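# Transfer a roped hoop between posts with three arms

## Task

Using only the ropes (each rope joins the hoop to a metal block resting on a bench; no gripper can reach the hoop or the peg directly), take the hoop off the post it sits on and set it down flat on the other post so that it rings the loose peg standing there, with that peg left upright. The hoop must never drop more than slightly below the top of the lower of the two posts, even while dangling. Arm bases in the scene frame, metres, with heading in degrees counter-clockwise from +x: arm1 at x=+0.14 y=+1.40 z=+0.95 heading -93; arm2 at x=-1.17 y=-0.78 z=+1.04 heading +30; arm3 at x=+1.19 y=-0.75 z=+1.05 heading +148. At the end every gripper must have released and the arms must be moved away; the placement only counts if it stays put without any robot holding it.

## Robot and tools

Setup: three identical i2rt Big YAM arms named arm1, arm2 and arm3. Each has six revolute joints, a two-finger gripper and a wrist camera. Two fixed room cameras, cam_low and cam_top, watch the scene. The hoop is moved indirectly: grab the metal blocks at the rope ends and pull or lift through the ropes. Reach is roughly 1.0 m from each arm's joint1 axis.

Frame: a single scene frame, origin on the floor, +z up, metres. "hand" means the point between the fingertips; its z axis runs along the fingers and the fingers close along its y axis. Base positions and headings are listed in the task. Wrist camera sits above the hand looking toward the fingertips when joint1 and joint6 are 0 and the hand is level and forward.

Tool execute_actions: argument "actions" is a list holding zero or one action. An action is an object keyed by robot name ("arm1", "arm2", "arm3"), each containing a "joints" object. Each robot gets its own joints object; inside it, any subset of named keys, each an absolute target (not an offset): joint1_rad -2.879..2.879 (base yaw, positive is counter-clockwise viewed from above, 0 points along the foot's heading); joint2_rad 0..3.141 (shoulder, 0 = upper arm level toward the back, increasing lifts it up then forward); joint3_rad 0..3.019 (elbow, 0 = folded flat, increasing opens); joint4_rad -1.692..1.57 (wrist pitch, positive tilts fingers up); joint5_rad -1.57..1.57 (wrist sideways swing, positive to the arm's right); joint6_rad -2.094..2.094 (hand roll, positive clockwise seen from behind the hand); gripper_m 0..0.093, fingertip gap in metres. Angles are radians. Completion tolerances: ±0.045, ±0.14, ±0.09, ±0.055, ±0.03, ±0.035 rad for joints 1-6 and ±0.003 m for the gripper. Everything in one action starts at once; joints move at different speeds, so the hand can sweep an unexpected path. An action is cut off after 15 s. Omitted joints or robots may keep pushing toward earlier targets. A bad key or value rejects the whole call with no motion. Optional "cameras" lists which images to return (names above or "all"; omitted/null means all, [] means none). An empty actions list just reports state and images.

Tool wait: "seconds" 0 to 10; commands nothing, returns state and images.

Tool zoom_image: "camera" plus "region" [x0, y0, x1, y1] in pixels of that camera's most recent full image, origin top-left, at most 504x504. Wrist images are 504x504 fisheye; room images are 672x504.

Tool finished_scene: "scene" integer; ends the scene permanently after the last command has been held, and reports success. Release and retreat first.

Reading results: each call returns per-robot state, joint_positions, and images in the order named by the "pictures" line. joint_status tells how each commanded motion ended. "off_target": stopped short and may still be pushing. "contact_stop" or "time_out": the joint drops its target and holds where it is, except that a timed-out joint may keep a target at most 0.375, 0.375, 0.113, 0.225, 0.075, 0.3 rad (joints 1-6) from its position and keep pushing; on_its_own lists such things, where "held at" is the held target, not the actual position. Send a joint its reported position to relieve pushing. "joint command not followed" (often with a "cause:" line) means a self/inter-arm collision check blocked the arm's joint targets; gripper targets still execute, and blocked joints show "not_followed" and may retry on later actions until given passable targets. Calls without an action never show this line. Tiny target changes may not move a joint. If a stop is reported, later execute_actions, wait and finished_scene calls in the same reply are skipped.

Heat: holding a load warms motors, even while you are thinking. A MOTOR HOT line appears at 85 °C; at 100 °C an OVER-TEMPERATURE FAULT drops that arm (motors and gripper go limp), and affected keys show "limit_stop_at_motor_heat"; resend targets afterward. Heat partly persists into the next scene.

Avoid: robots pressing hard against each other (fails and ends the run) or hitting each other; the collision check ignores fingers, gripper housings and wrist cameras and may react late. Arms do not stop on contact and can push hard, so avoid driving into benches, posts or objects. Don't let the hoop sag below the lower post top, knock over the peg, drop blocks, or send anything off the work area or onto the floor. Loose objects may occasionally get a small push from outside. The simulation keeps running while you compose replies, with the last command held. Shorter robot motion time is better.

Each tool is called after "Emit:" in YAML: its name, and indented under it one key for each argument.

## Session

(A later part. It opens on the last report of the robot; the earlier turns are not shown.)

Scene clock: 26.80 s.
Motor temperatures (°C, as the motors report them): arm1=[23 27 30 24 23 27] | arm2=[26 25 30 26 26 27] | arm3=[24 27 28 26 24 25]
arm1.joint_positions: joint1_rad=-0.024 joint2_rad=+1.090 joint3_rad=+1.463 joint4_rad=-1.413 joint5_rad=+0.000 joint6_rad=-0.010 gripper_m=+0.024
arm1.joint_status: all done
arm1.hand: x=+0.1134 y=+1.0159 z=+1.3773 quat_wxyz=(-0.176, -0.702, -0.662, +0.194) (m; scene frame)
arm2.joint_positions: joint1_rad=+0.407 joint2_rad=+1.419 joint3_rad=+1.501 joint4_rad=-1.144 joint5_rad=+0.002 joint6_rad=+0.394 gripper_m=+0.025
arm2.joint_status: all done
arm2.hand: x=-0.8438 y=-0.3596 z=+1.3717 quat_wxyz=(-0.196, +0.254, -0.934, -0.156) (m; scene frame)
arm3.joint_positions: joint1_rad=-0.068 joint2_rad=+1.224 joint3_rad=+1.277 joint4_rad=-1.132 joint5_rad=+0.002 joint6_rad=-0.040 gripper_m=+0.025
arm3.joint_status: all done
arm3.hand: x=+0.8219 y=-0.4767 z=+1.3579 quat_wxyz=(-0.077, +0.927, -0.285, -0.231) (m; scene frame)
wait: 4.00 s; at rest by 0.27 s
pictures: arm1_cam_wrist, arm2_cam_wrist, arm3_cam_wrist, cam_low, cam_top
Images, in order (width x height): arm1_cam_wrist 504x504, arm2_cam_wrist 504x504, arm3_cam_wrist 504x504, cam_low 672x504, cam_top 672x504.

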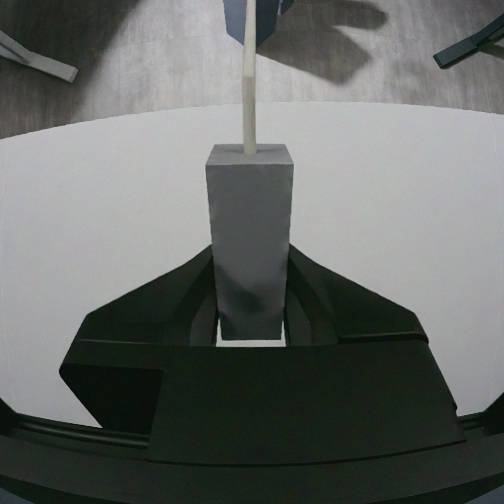

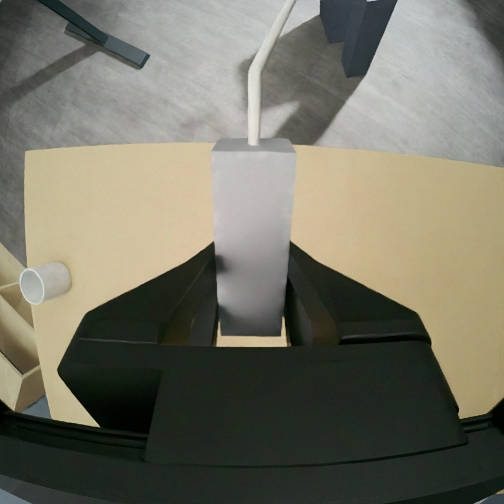

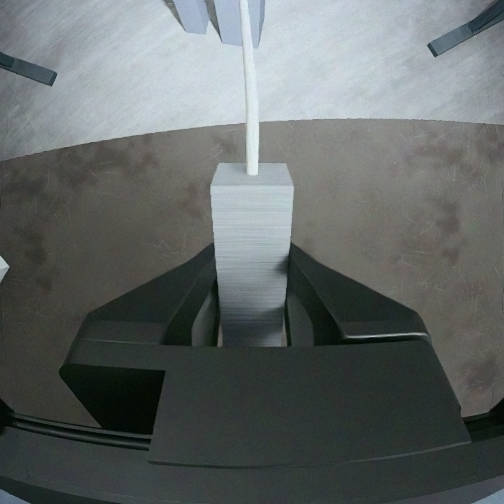

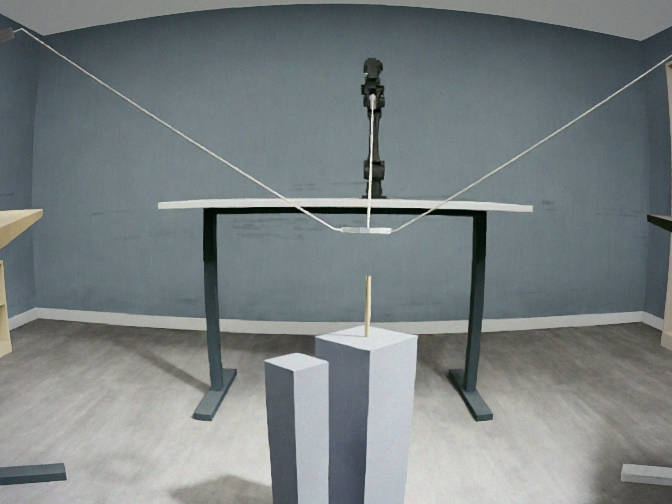

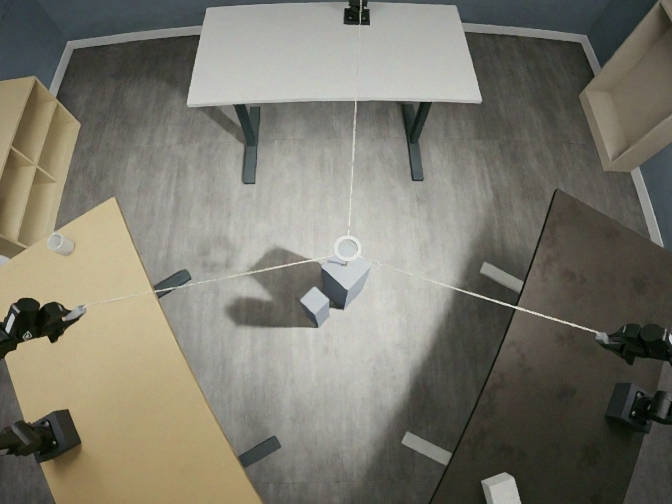

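Emit:
execute_actions:
  actions:
    - {"arm1":{"joints":{"joint2_rad":1.02,"joint3_rad":1.235,"joint4_rad":-1.225}},"arm2":{"joints":{"joint3_rad":1.33,"joint4_rad":-0.95}},"arm3":{"joints":{"joint3_rad":1.15,"joint4_rad":-0.975}}}
  cameras: []

Emit:
wait:
  seconds: 3

Emit:
zoom_image:
  camera: "cam_top"
  region: [300,210,400,310]

Scene clock: 28.30 s.
Motor temperatures (°C, as the motors report them): arm1=[23 27 30 24 23 27] | arm2=[26 25 30 26 26 27] | arm3=[24 27 29 26 24 25]
arm1.joint_positions: joint1_rad=-0.024 joint2_rad=+1.033 joint3_rad=+1.222 joint4_rad=-1.243 joint5_rad=+0.000 joint6_rad=-0.010 gripper_m=+0.024
arm1.joint_status: all done
arm1.hand: x=+0.1134 y=+1.0200 z=+1.3010 quat_wxyz=(-0.172, -0.703, -0.663, +0.189) (m; scene frame)
arm2.joint_positions: joint1_rad=+0.407 joint2_rad=+1.410 joint3_rad=+1.320 joint4_rad=-0.974 joint5_rad=+0.002 joint6_rad=+0.394 gripper_m=+0.025
arm2.joint_status: all done
arm2.hand: x=-0.8468 y=-0.3626 z=+1.3057 quat_wxyz=(-0.196, +0.254, -0.934, -0.156) (m; scene frame)
arm3.joint_positions: joint1_rad=-0.068 joint2_rad=+1.214 joint3_rad=+1.131 joint4_rad=-0.995 joint5_rad=+0.002 joint6_rad=-0.040 gripper_m=+0.025
arm3.joint_status: all done
arm3.hand: x=+0.8253 y=-0.4798 z=+1.3056 quat_wxyz=(-0.077, +0.927, -0.285, -0.231) (m; scene frame)
pictures: none
No camera images: the call's "cameras" was empty. Leave "cameras" out to get every camera's image.

Scene clock: 31.30 s.
Motor temperatures (°C, as the motors report them): arm1=[23 27 30 24 23 27] | arm2=[26 25 30 26 26 27] | arm3=[24 27 29 26 24 25]
arm1.joint_positions: joint1_rad=-0.024 joint2_rad=+1.033 joint3_rad=+1.222 joint4_rad=-1.243 joint5_rad=+0.000 joint6_rad=-0.010 gripper_m=+0.024
arm1.joint_status: all done
arm1.hand: x=+0.1134 y=+1.0200 z=+1.3010 quat_wxyz=(-0.172, -0.703, -0.663, +0.189) (m; scene frame)
arm2.joint_positions: joint1_rad=+0.407 joint2_rad=+1.410 joint3_rad=+1.320 joint4_rad=-0.974 joint5_rad=+0.002 joint6_rad=+0.394 gripper_m=+0.025
arm2.joint_status: all done
arm2.hand: x=-0.8468 y=-0.3626 z=+1.3057 quat_wxyz=(-0.196, +0.254, -0.934, -0.156) (m; scene frame)
arm3.joint_positions: joint1_rad=-0.068 joint2_rad=+1.214 joint3_rad=+1.131 joint4_rad=-0.995 joint5_rad=+0.002 joint6_rad=-0.040 gripper_m=+0.025
arm3.joint_status: all done
arm3.hand: x=+0.8253 y=-0.4798 z=+1.3056 quat_wxyz=(-0.077, +0.927, -0.285, -0.231) (m; scene frame)
wait: 3.00 s; at rest by 0.27 s
pictures: arm1_cam_wrist, arm2_cam_wrist, arm3_cam_wrist, cam_low, cam_top
Images, in order (width x height): arm1_cam_wrist 504x504, arm2_cam_wrist 504x504, arm3_cam_wrist 504x504, cam_low 672x504, cam_top 672x504.

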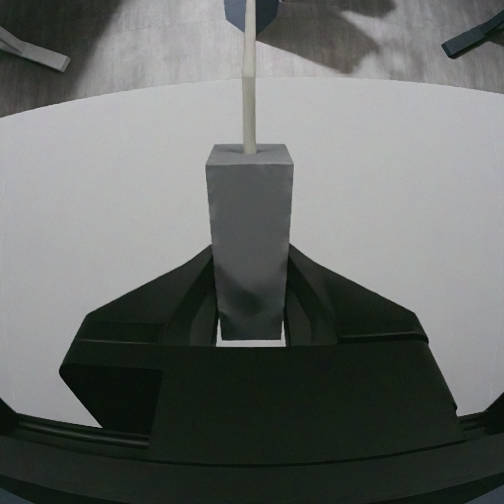

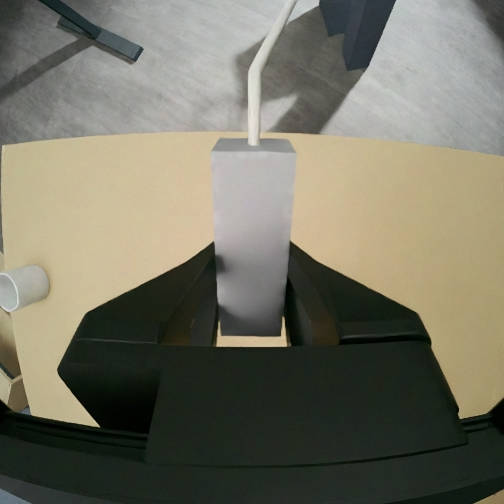

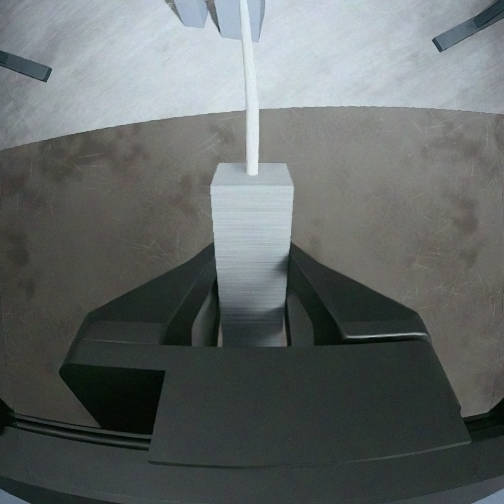

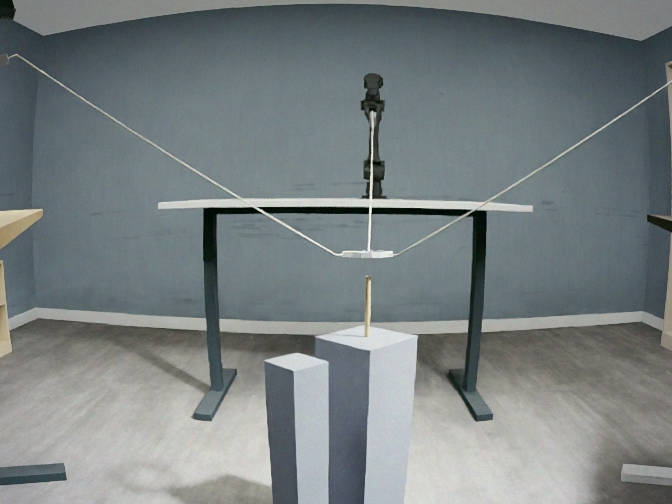

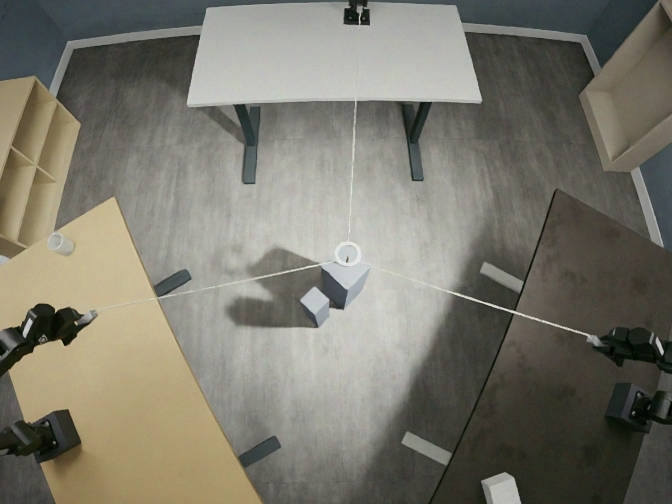

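Region (300, 210, 400, 310) of cam_top's 672x504 image, scaled by 5.040, with more detail than that image has.

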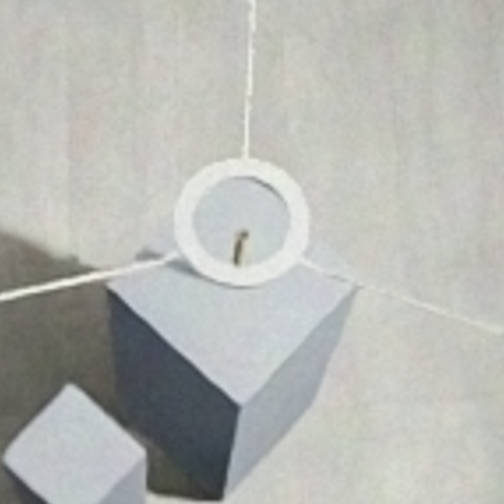

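Emit:
execute_actions:
  actions:
    - {"arm1":{"joints":{"joint3_rad":1.035,"joint4_rad":-1.025}},"arm2":{"joints":{"joint2_rad":1.435,"joint3_rad":1.167,"joint4_rad":-0.747}},"arm3":{"joints":{"joint2_rad":1.24,"joint3_rad":0.982,"joint4_rad":-0.765}}}
  cameras: []

Emit:
wait:
  seconds: 2

Emit:
zoom_image:
  camera: "cam_top"
  region: [300,210,400,310]

Scene clock: 33.03 s.
Motor temperatures (°C, as the motors report them): arm1=[23 27 30 24 23 27] | arm2=[26 25 30 26 26 27] | arm3=[24 27 29 26 24 25]
arm1.joint_positions: joint1_rad=-0.024 joint2_rad=+1.032 joint3_rad=+1.022 joint4_rad=-1.043 joint5_rad=+0.000 joint6_rad=-0.010 gripper_m=+0.024
arm1.joint_status: all done
arm1.hand: x=+0.1126 y=+1.0136 z=+1.2252 quat_wxyz=(-0.172, -0.703, -0.663, +0.190) (m; scene frame)
arm2.joint_positions: joint1_rad=+0.407 joint2_rad=+1.438 joint3_rad=+1.160 joint4_rad=-0.771 joint5_rad=+0.002 joint6_rad=+0.394 gripper_m=+0.025
arm2.joint_status: all done
arm2.hand: x=-0.8468 y=-0.3616 z=+1.2364 quat_wxyz=(-0.201, +0.254, -0.933, -0.160) (m; scene frame)
arm3.joint_positions: joint1_rad=-0.068 joint2_rad=+1.257 joint3_rad=+0.961 joint4_rad=-0.784 joint5_rad=+0.002 joint6_rad=-0.040 gripper_m=+0.025
arm3.joint_status: all done
arm3.hand: x=+0.8244 y=-0.4800 z=+1.2283 quat_wxyz=(-0.076, +0.927, -0.285, -0.230) (m; scene frame)
pictures: none
No camera images: the call's "cameras" was empty. Leave "cameras" out to get every camera's image.

Scene clock: 35.03 s.
Motor temperatures (°C, as the motors report them): arm1=[23 27 30 24 23 27] | arm2=[26 25 30 26 26 27] | arm3=[24 27 29 26 24 25]
arm1.joint_positions: joint1_rad=-0.024 joint2_rad=+1.032 joint3_rad=+1.022 joint4_rad=-1.043 joint5_rad=+0.000 joint6_rad=-0.010 gripper_m=+0.024
arm1.joint_status: all done
arm1.hand: x=+0.1126 y=+1.0136 z=+1.2252 quat_wxyz=(-0.172, -0.703, -0.663, +0.190) (m; scene frame)
arm2.joint_positions: joint1_rad=+0.407 joint2_rad=+1.438 joint3_rad=+1.160 joint4_rad=-0.771 joint5_rad=+0.002 joint6_rad=+0.394 gripper_m=+0.025
arm2.joint_status: all done
arm2.hand: x=-0.8468 y=-0.3616 z=+1.2364 quat_wxyz=(-0.201, +0.254, -0.933, -0.160) (m; scene frame)
arm3.joint_positions: joint1_rad=-0.068 joint2_rad=+1.257 joint3_rad=+0.961 joint4_rad=-0.784 joint5_rad=+0.002 joint6_rad=-0.040 gripper_m=+0.025
arm3.joint_status: all done
arm3.hand: x=+0.8244 y=-0.4800 z=+1.2283 quat_wxyz=(-0.076, +0.927, -0.285, -0.230) (m; scene frame)
wait: 2.00 s; at rest by 0.27 s
pictures: arm1_cam_wrist, arm2_cam_wrist, arm3_cam_wrist, cam_low, cam_top
Images, in order (width x height): arm1_cam_wrist 504x504, arm2_cam_wrist 504x504, arm3_cam_wrist 504x504, cam_low 672x504, cam_top 672x504.

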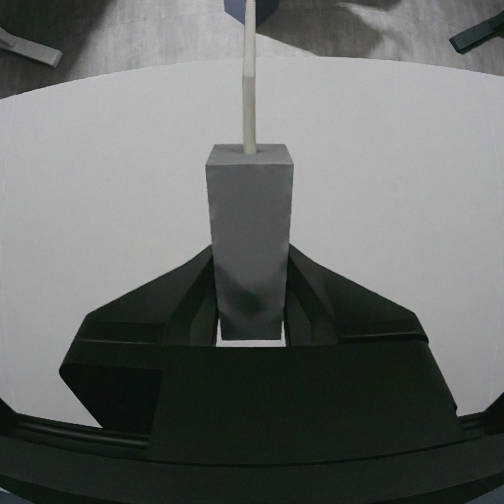

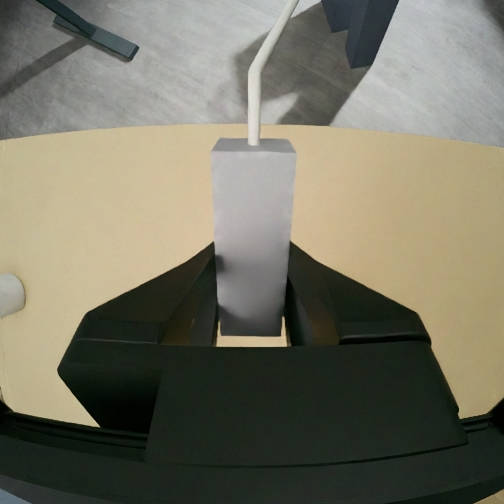

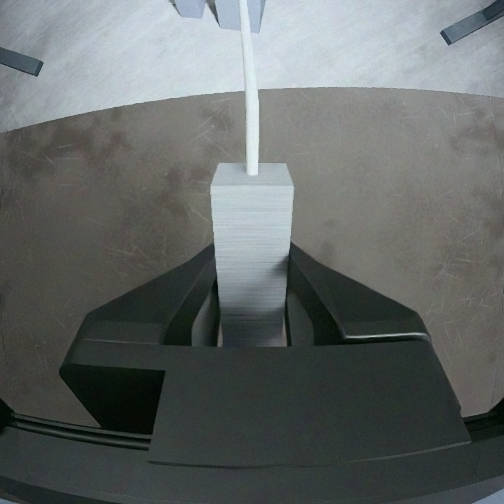

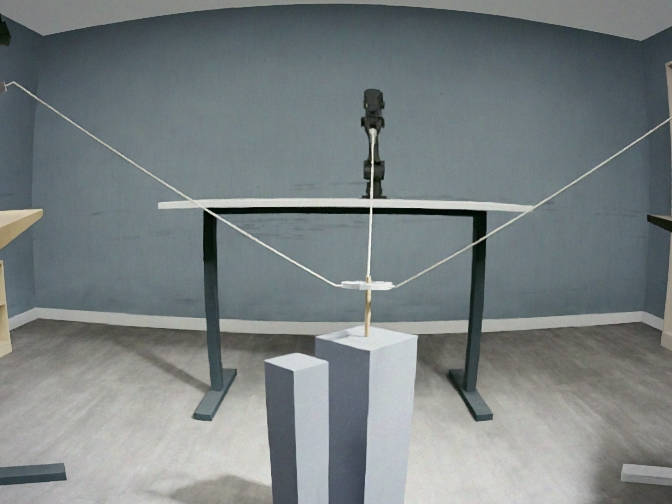

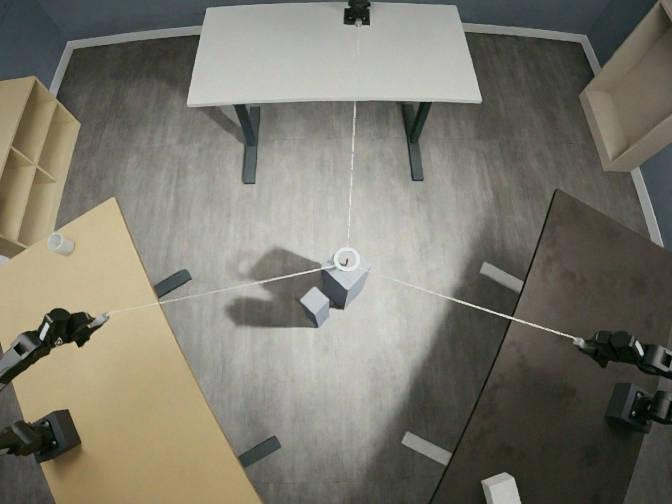

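Region (300, 210, 400, 310) of cam_top's 672x504 image, scaled by 5.040, with more detail than that image has.

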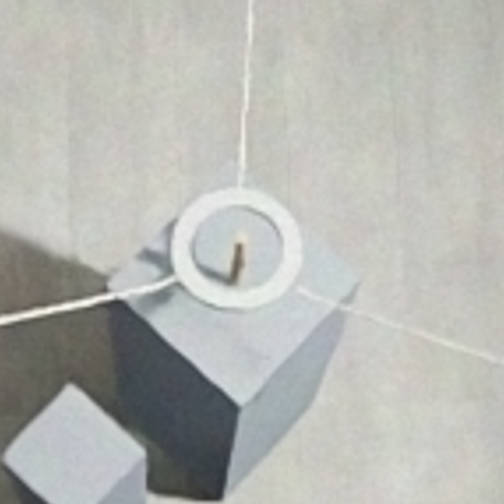

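Emit:
execute_actions:
  actions:
    - {"arm1":{"joints":{"joint2_rad":1.09,"joint4_rad":-0.955}},"arm2":{"joints":{"joint2_rad":1.525,"joint4_rad":-0.65}},"arm3":{"joints":{"joint2_rad":1.34,"joint4_rad":-0.665}}}
  cameras: []

Emit:
wait:
  seconds: 1.5

Emit:
zoom_image:
  camera: "cam_top"
  region: [300,210,400,310]

Scene clock: 36.40 s.
Motor temperatures (°C, as the motors report them): arm1=[23 27 30 24 23 27] | arm2=[26 25 29 26 26 27] | arm3=[24 27 29 26 24 25]
arm1.joint_positions: joint1_rad=-0.024 joint2_rad=+1.106 joint3_rad=+1.022 joint4_rad=-0.973 joint5_rad=+0.000 joint6_rad=-0.010 gripper_m=+0.024
arm1.joint_status: all done
arm1.hand: x=+0.1108 y=+0.9890 z=+1.2057 quat_wxyz=(-0.171, -0.704, -0.664, +0.188) (m; scene frame)
arm2.joint_positions: joint1_rad=+0.407 joint2_rad=+1.530 joint3_rad=+1.160 joint4_rad=-0.674 joint5_rad=+0.002 joint6_rad=+0.394 gripper_m=+0.025
arm2.joint_status: all done
arm2.hand: x=-0.8320 y=-0.3415 z=+1.2009 quat_wxyz=(-0.203, +0.253, -0.932, -0.162) (m; scene frame)
arm3.joint_positions: joint1_rad=-0.068 joint2_rad=+1.358 joint3_rad=+0.961 joint4_rad=-0.685 joint5_rad=+0.002 joint6_rad=-0.040 gripper_m=+0.025
arm3.joint_status: all done
arm3.hand: x=+0.8038 y=-0.4653 z=+1.1950 quat_wxyz=(-0.076, +0.928, -0.285, -0.229) (m; scene frame)
pictures: none
No camera images: the call's "cameras" was empty. Leave "cameras" out to get every camera's image.

Scene clock: 37.90 s.
Motor temperatures (°C, as the motors report them): arm1=[23 27 30 24 23 27] | arm2=[26 25 29 26 26 27] | arm3=[24 27 29 26 24 25]
arm1.joint_positions: joint1_rad=-0.024 joint2_rad=+1.106 joint3_rad=+1.022 joint4_rad=-0.973 joint5_rad=+0.000 joint6_rad=-0.010 gripper_m=+0.024
arm1.joint_status: all done
arm1.hand: x=+0.1108 y=+0.9890 z=+1.2057 quat_wxyz=(-0.171, -0.704, -0.664, +0.188) (m; scene frame)
arm2.joint_positions: joint1_rad=+0.407 joint2_rad=+1.530 joint3_rad=+1.160 joint4_rad=-0.674 joint5_rad=+0.002 joint6_rad=+0.394 gripper_m=+0.025
arm2.joint_status: all done
arm2.hand: x=-0.8320 y=-0.3415 z=+1.2009 quat_wxyz=(-0.203, +0.253, -0.932, -0.162) (m; scene frame)
arm3.joint_positions: joint1_rad=-0.068 joint2_rad=+1.358 joint3_rad=+0.961 joint4_rad=-0.685 joint5_rad=+0.002 joint6_rad=-0.040 gripper_m=+0.025
arm3.joint_status: all done
arm3.hand: x=+0.8038 y=-0.4653 z=+1.1950 quat_wxyz=(-0.076, +0.928, -0.285, -0.229) (m; scene frame)
wait: 1.50 s; at rest by 0.27 s
pictures: arm1_cam_wrist, arm2_cam_wrist, arm3_cam_wrist, cam_low, cam_top
Images, in order (width x height): arm1_cam_wrist 504x504, arm2_cam_wrist 504x504, arm3_cam_wrist 504x504, cam_low 672x504, cam_top 672x504.

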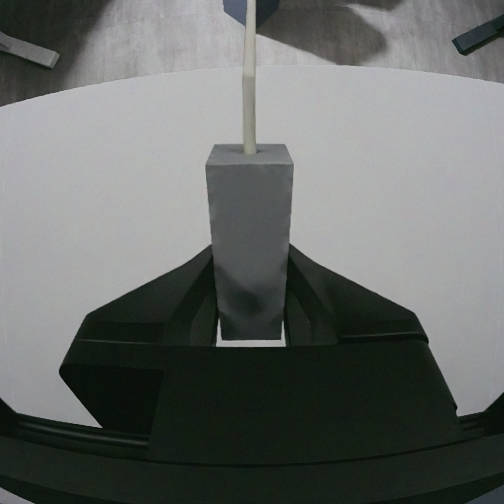

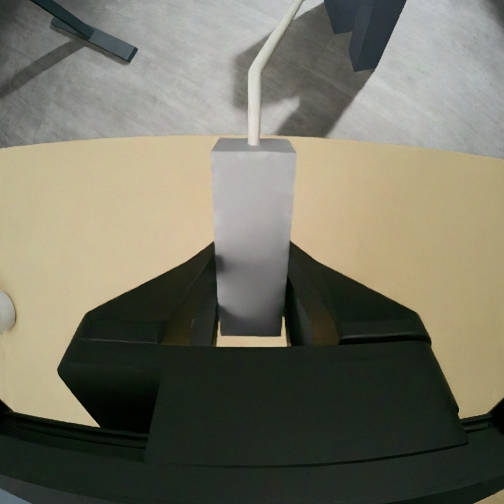

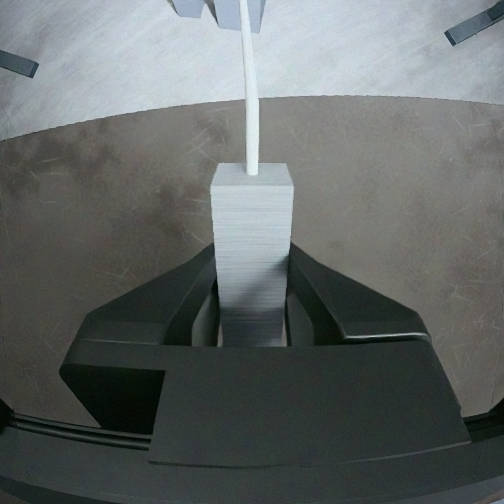

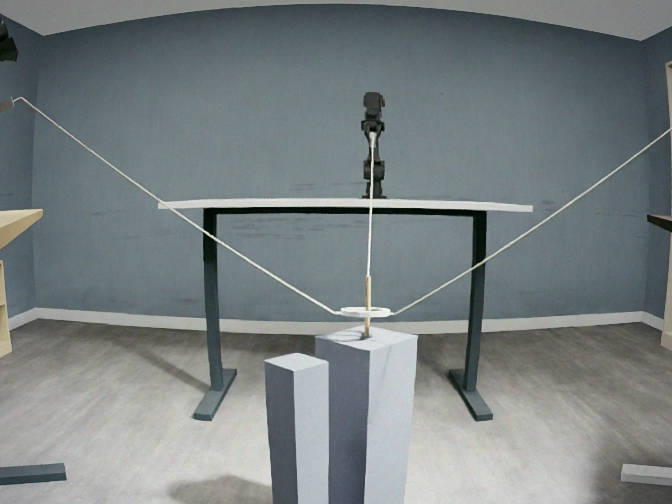

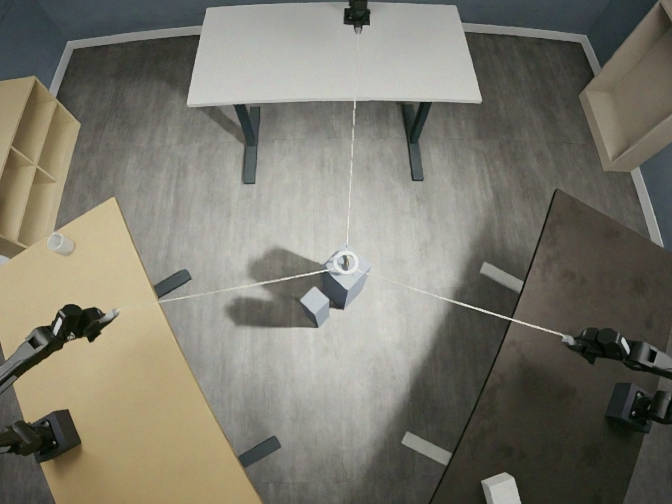

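Region (300, 210, 400, 310) of cam_top's 672x504 image, scaled by 5.040, with more detail than that image has.

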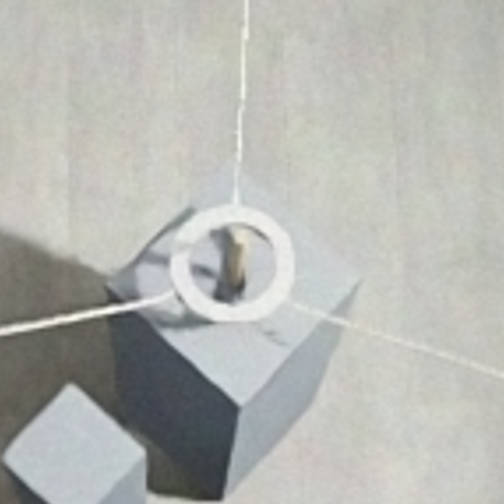

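Centred. Land it.

Emit:
execute_actions:
  actions:
    - {"arm1":{"joints":{"joint2_rad":1.185,"joint4_rad":-0.88}},"arm2":{"joints":{"joint2_rad":1.63,"joint4_rad":-0.57}},"arm3":{"joints":{"joint2_rad":1.445,"joint4_rad":-0.58}}}
  cameras: ["cam_low","cam_top"]

Scene clock: 39.17 s.
Motor temperatures (°C, as the motors report them): arm1=[23 27 30 24 23 27] | arm2=[26 25 29 26 26 27] | arm3=[24 27 29 26 24 25]
arm1.joint_positions: joint1_rad=-0.024 joint2_rad=+1.201 joint3_rad=+1.022 joint4_rad=-0.899 joint5_rad=+0.000 joint6_rad=-0.010 gripper_m=+0.024
arm1.joint_status: all done
arm1.hand: x=+0.1088 y=+0.9627 z=+1.1757 quat_wxyz=(-0.164, -0.705, -0.665, +0.181) (m; scene frame)
arm2.joint_positions: joint1_rad=+0.407 joint2_rad=+1.634 joint3_rad=+1.160 joint4_rad=-0.592 joint5_rad=+0.002 joint6_rad=+0.394 gripper_m=+0.025
arm2.joint_status: all done
arm2.hand: x=-0.8216 y=-0.3267 z=+1.1541 quat_wxyz=(-0.194, +0.254, -0.935, -0.155) (m; scene frame)
arm3.joint_positions: joint1_rad=-0.068 joint2_rad=+1.462 joint3_rad=+0.961 joint4_rad=-0.601 joint5_rad=+0.002 joint6_rad=-0.040 gripper_m=+0.025
arm3.joint_status: all done
arm3.hand: x=+0.7888 y=-0.4548 z=+1.1563 quat_wxyz=(-0.073, +0.930, -0.285, -0.220) (m; scene frame)
pictures: cam_low, cam_top
Images, in order (width x height): cam_low 672x504, cam_top 672x504.

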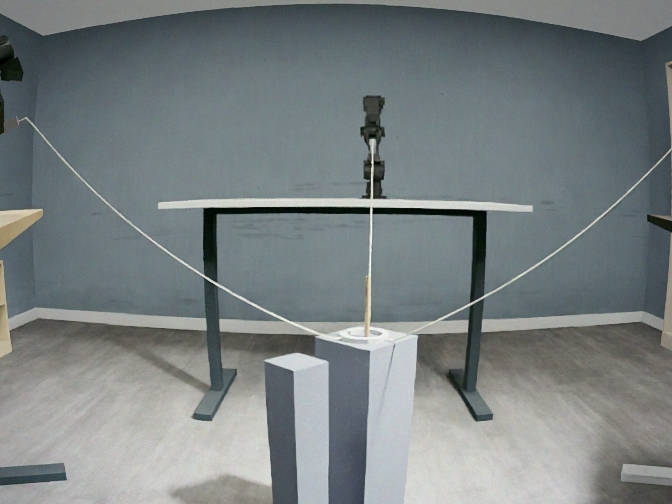

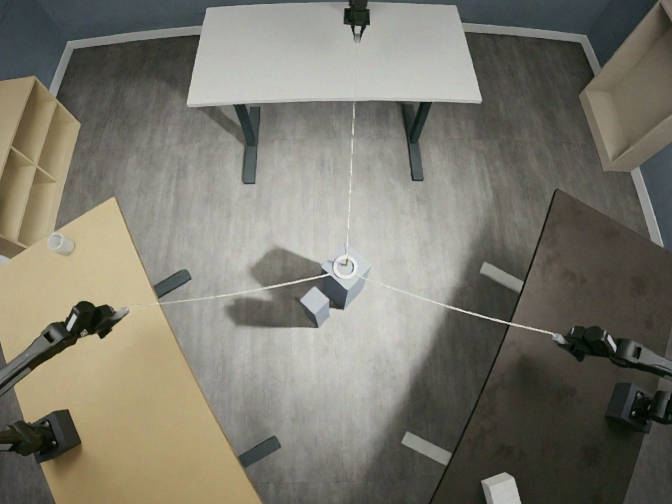

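Emit:
execute_actions:
  actions:
    - {"arm1":{"joints":{"joint2_rad":1.6,"joint3_rad":1.23,"joint4_rad":-0.93}},"arm2":{"joints":{"joint1_rad":0.32,"joint2_rad":1.93,"joint3_rad":1.37,"joint4_rad":-0.68,"joint6_rad":0.3}},"arm3":{"joints":{"joint1_rad":-0.1,"joint2_rad":1.88,"joint3_rad":1.31,"joint4_rad":-0.7,"joint6_rad":-0.12}}}
  cameras: ["cam_low"]

Emit:
execute_actions:
  actions:
    - {"arm1":{"joints":{"joint2_rad":1.91,"joint3_rad":1.42,"joint4_rad":-0.99}},"arm2":{"joints":{"joint2_rad":2.09,"joint3_rad":1.40,"joint4_rad":-0.74}},"arm3":{"joints":{"joint2_rad":2.075,"joint3_rad":1.425,"joint4_rad":-0.82}}}

Scene clock: 41.03 s.
Motor temperatures (°C, as the motors report them): arm1=[23 27 31 24 23 27] | arm2=[26 25 29 26 26 27] | arm3=[24 27 29 26 24 25]
arm1.joint_positions: joint1_rad=-0.024 joint2_rad=+1.620 joint3_rad=+1.197 joint4_rad=-0.930 joint5_rad=+0.000 joint6_rad=-0.010 gripper_m=+0.024
arm1.joint_status: all done
arm1.hand: x=+0.1035 y=+0.8938 z=+1.0610 quat_wxyz=(-0.072, -0.723, -0.682, +0.081) (m; scene frame)
arm2.joint_positions: joint1_rad=+0.312 joint2_rad=+1.939 joint3_rad=+1.322 joint4_rad=-0.671 joint5_rad=+0.000 joint6_rad=+0.311 gripper_m=+0.025
arm2.joint_status: all done
arm2.hand: x=-0.7615 y=-0.3390 z=+1.0413 quat_wxyz=(-0.115, +0.255, -0.957, -0.079) (m; scene frame)
arm3.joint_positions: joint1_rad=-0.096 joint2_rad=+1.904 joint3_rad=+1.265 joint4_rad=-0.694 joint5_rad=+0.001 joint6_rad=-0.109 gripper_m=+0.025
arm3.joint_status: all done
arm3.hand: x=+0.7332 y=-0.3962 z=+1.0438 quat_wxyz=(-0.040, +0.955, -0.271, -0.111) (m; scene frame)
pictures: cam_low
Images, in order (width x height): cam_low 672x504.

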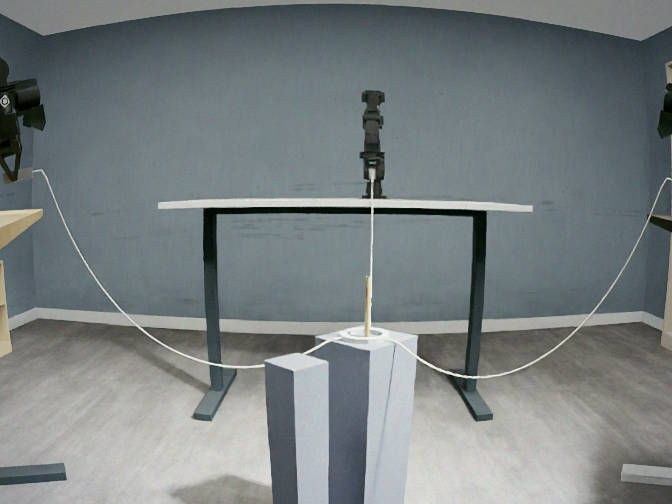

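Scene clock: 42.20 s.
Motor temperatures (°C, as the motors report them): arm1=[23 27 31 24 23 27] | arm2=[26 25 29 26 26 27] | arm3=[24 27 29 26 24 25]
arm1.joint_positions: joint1_rad=-0.024 joint2_rad=+1.925 joint3_rad=+1.393 joint4_rad=-0.988 joint5_rad=+0.000 joint6_rad=-0.009 gripper_m=+0.024
arm1.joint_status: all done
arm1.hand: x=+0.0998 y=+0.8448 z=+0.9753 quat_wxyz=(-0.016, -0.728, -0.685, +0.020) (m; scene frame)
arm2.joint_positions: joint1_rad=+0.313 joint2_rad=+2.087 joint3_rad=+1.367 joint4_rad=-0.731 joint5_rad=+0.001 joint6_rad=+0.311 gripper_m=+0.025
arm2.joint_status: all done
arm2.hand: x=-0.7739 y=-0.3513 z=+0.9692 quat_wxyz=(-0.047, +0.258, -0.964, -0.035) (m; scene frame)
arm3.joint_positions: joint1_rad=-0.096 joint2_rad=+2.095 joint3_rad=+1.397 joint4_rad=-0.812 joint5_rad=+0.002 joint6_rad=-0.110 gripper_m=+0.025
arm3.joint_status: all done
arm3.hand: x=+0.7302 y=-0.3946 z=+0.9779 quat_wxyz=(-0.007, +0.962, -0.272, -0.029) (m; scene frame)
pictures: arm1_cam_wrist, arm2_cam_wrist, arm3_cam_wrist, cam_low, cam_top
Images, in order (width x height): arm1_cam_wrist 504x504, arm2_cam_wrist 504x504, arm3_cam_wrist 504x504, cam_low 672x504, cam_top 672x504.

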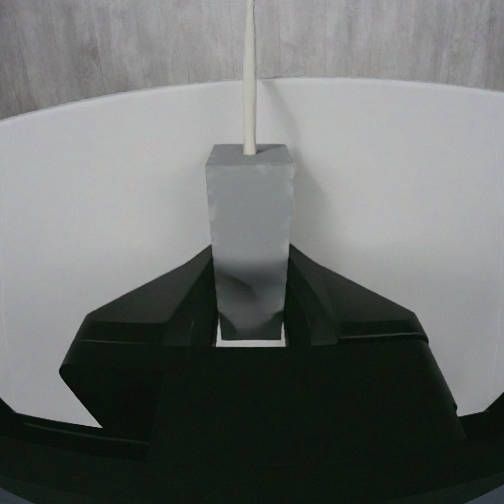

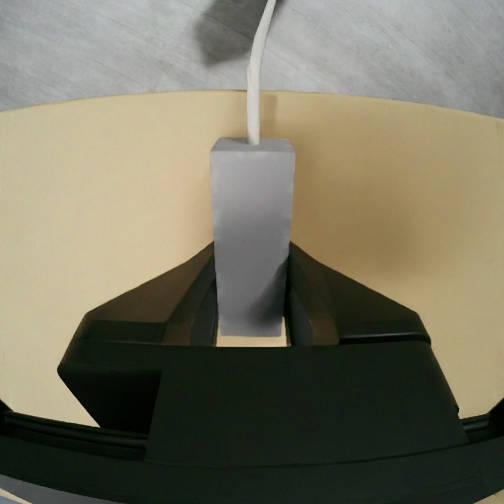

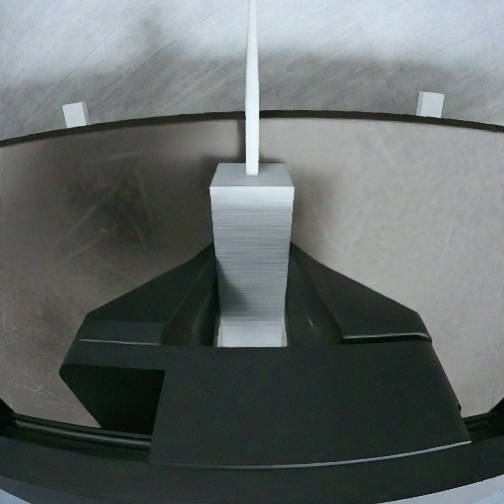

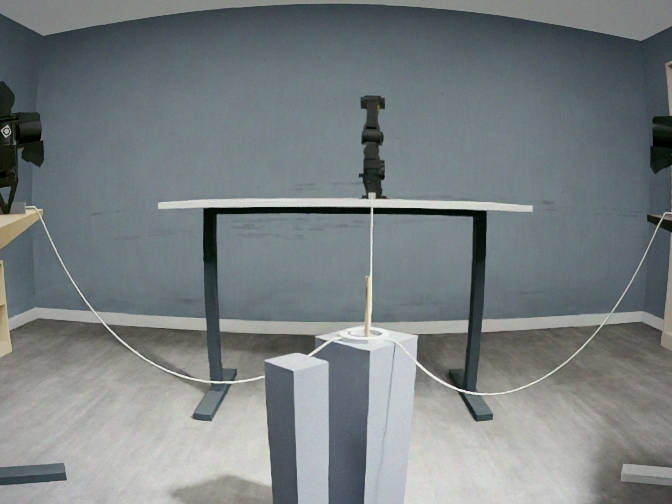

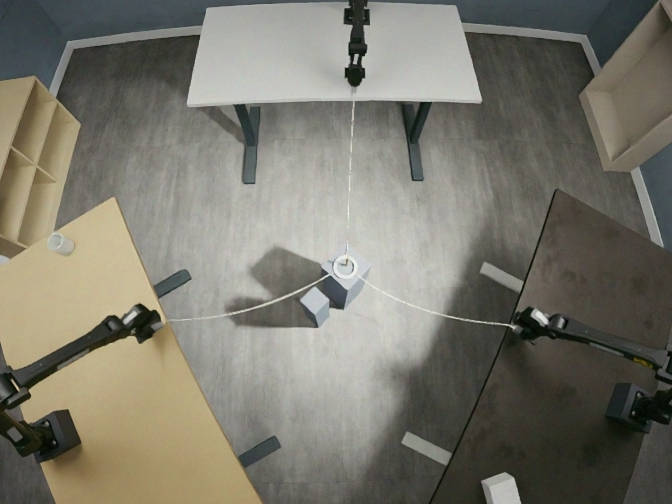

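Emit:
execute_actions:
  actions:
    - {"arm1":{"joints":{"gripper_m":0.06}},"arm2":{"joints":{"gripper_m":0.06}},"arm3":{"joints":{"gripper_m":0.06}}}
  cameras: []

Emit:
execute_actions:
  actions:
    - {"arm1":{"joints":{"joint2_rad":1.45}},"arm2":{"joints":{"joint2_rad":1.6}},"arm3":{"joints":{"joint2_rad":1.6}}}
  cameras: ["cam_low","cam_top"]

Scene clock: 43.20 s.
Motor temperatures (°C, as the motors report them): arm1=[23 27 31 24 23 27] | arm2=[26 25 29 26 26 27] | arm3=[24 27 29 26 24 25]
arm1.joint_positions: joint1_rad=-0.024 joint2_rad=+1.925 joint3_rad=+1.393 joint4_rad=-0.988 joint5_rad=+0.000 joint6_rad=-0.009 gripper_m=+0.060
arm1.joint_status: all done
arm1.hand: x=+0.0998 y=+0.8448 z=+0.9755 quat_wxyz=(-0.016, -0.728, -0.685, +0.020) (m; scene frame)
arm2.joint_positions: joint1_rad=+0.313 joint2_rad=+2.087 joint3_rad=+1.367 joint4_rad=-0.731 joint5_rad=+0.001 joint6_rad=+0.310 gripper_m=+0.060
arm2.joint_status: all done
arm2.hand: x=-0.7739 y=-0.3513 z=+0.9692 quat_wxyz=(-0.047, +0.258, -0.964, -0.035) (m; scene frame)
arm3.joint_positions: joint1_rad=-0.096 joint2_rad=+2.095 joint3_rad=+1.397 joint4_rad=-0.812 joint5_rad=+0.002 joint6_rad=-0.110 gripper_m=+0.060
arm3.joint_status: all done
arm3.hand: x=+0.7302 y=-0.3946 z=+0.9779 quat_wxyz=(-0.007, +0.962, -0.272, -0.029) (m; scene frame)
pictures: none
No camera images: the call's "cameras" was empty. Leave "cameras" out to get every camera's image.

Scene clock: 44.70 s.
Motor temperatures (°C, as the motors report them): arm1=[23 27 31 24 23 27] | arm2=[26 25 29 26 26 27] | arm3=[24 27 29 26 24 25]
arm1.joint_positions: joint1_rad=-0.024 joint2_rad=+1.451 joint3_rad=+1.397 joint4_rad=-0.988 joint5_rad=+0.000 joint6_rad=-0.009 gripper_m=+0.060
arm1.joint_status: all done
arm1.hand: x=+0.1015 y=+0.8538 z=+1.2343 quat_wxyz=(-0.176, -0.702, -0.662, +0.194) (m; scene frame)
arm2.joint_positions: joint1_rad=+0.313 joint2_rad=+1.578 joint3_rad=+1.380 joint4_rad=-0.731 joint5_rad=+0.001 joint6_rad=+0.310 gripper_m=+0.060
arm2.joint_status: all done
arm2.hand: x=-0.7514 y=-0.3301 z=+1.2752 quat_wxyz=(-0.262, +0.244, -0.918, -0.173) (m; scene frame)
arm3.joint_positions: joint1_rad=-0.096 joint2_rad=+1.597 joint3_rad=+1.404 joint4_rad=-0.812 joint5_rad=+0.002 joint6_rad=-0.110 gripper_m=+0.060
arm3.joint_status: all done
arm3.hand: x=+0.7089 y=-0.3745 z=+1.2709 quat_wxyz=(-0.101, +0.924, -0.262, -0.260) (m; scene frame)
pictures: cam_low, cam_top
Images, in order (width x height): cam_low 672x504, cam_top 672x504.

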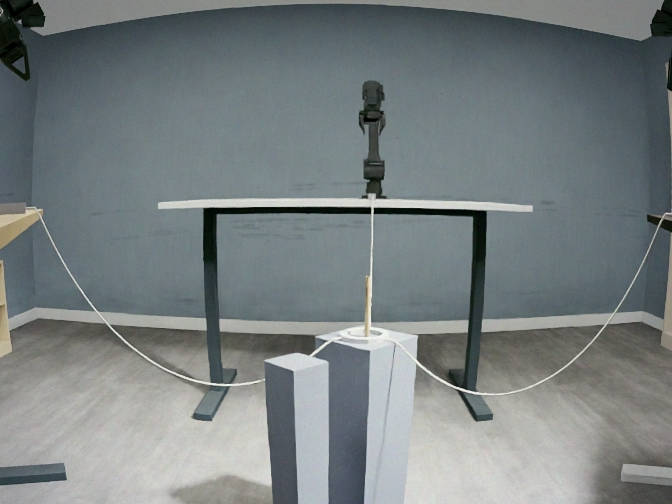

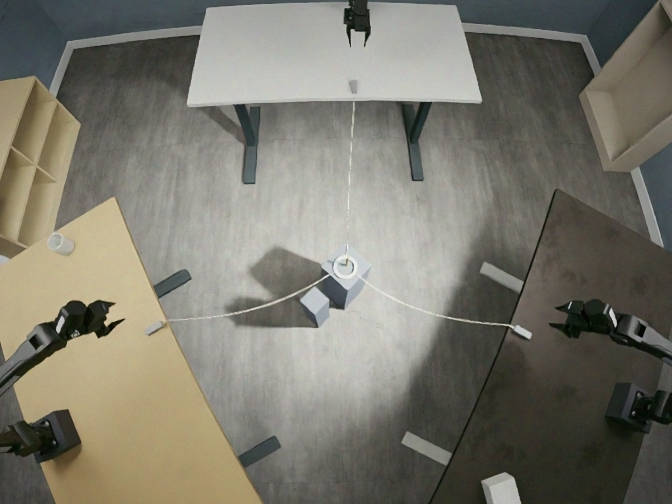

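Emit:
finished_scene:
  scene: 2

The scene is finished: the task was done.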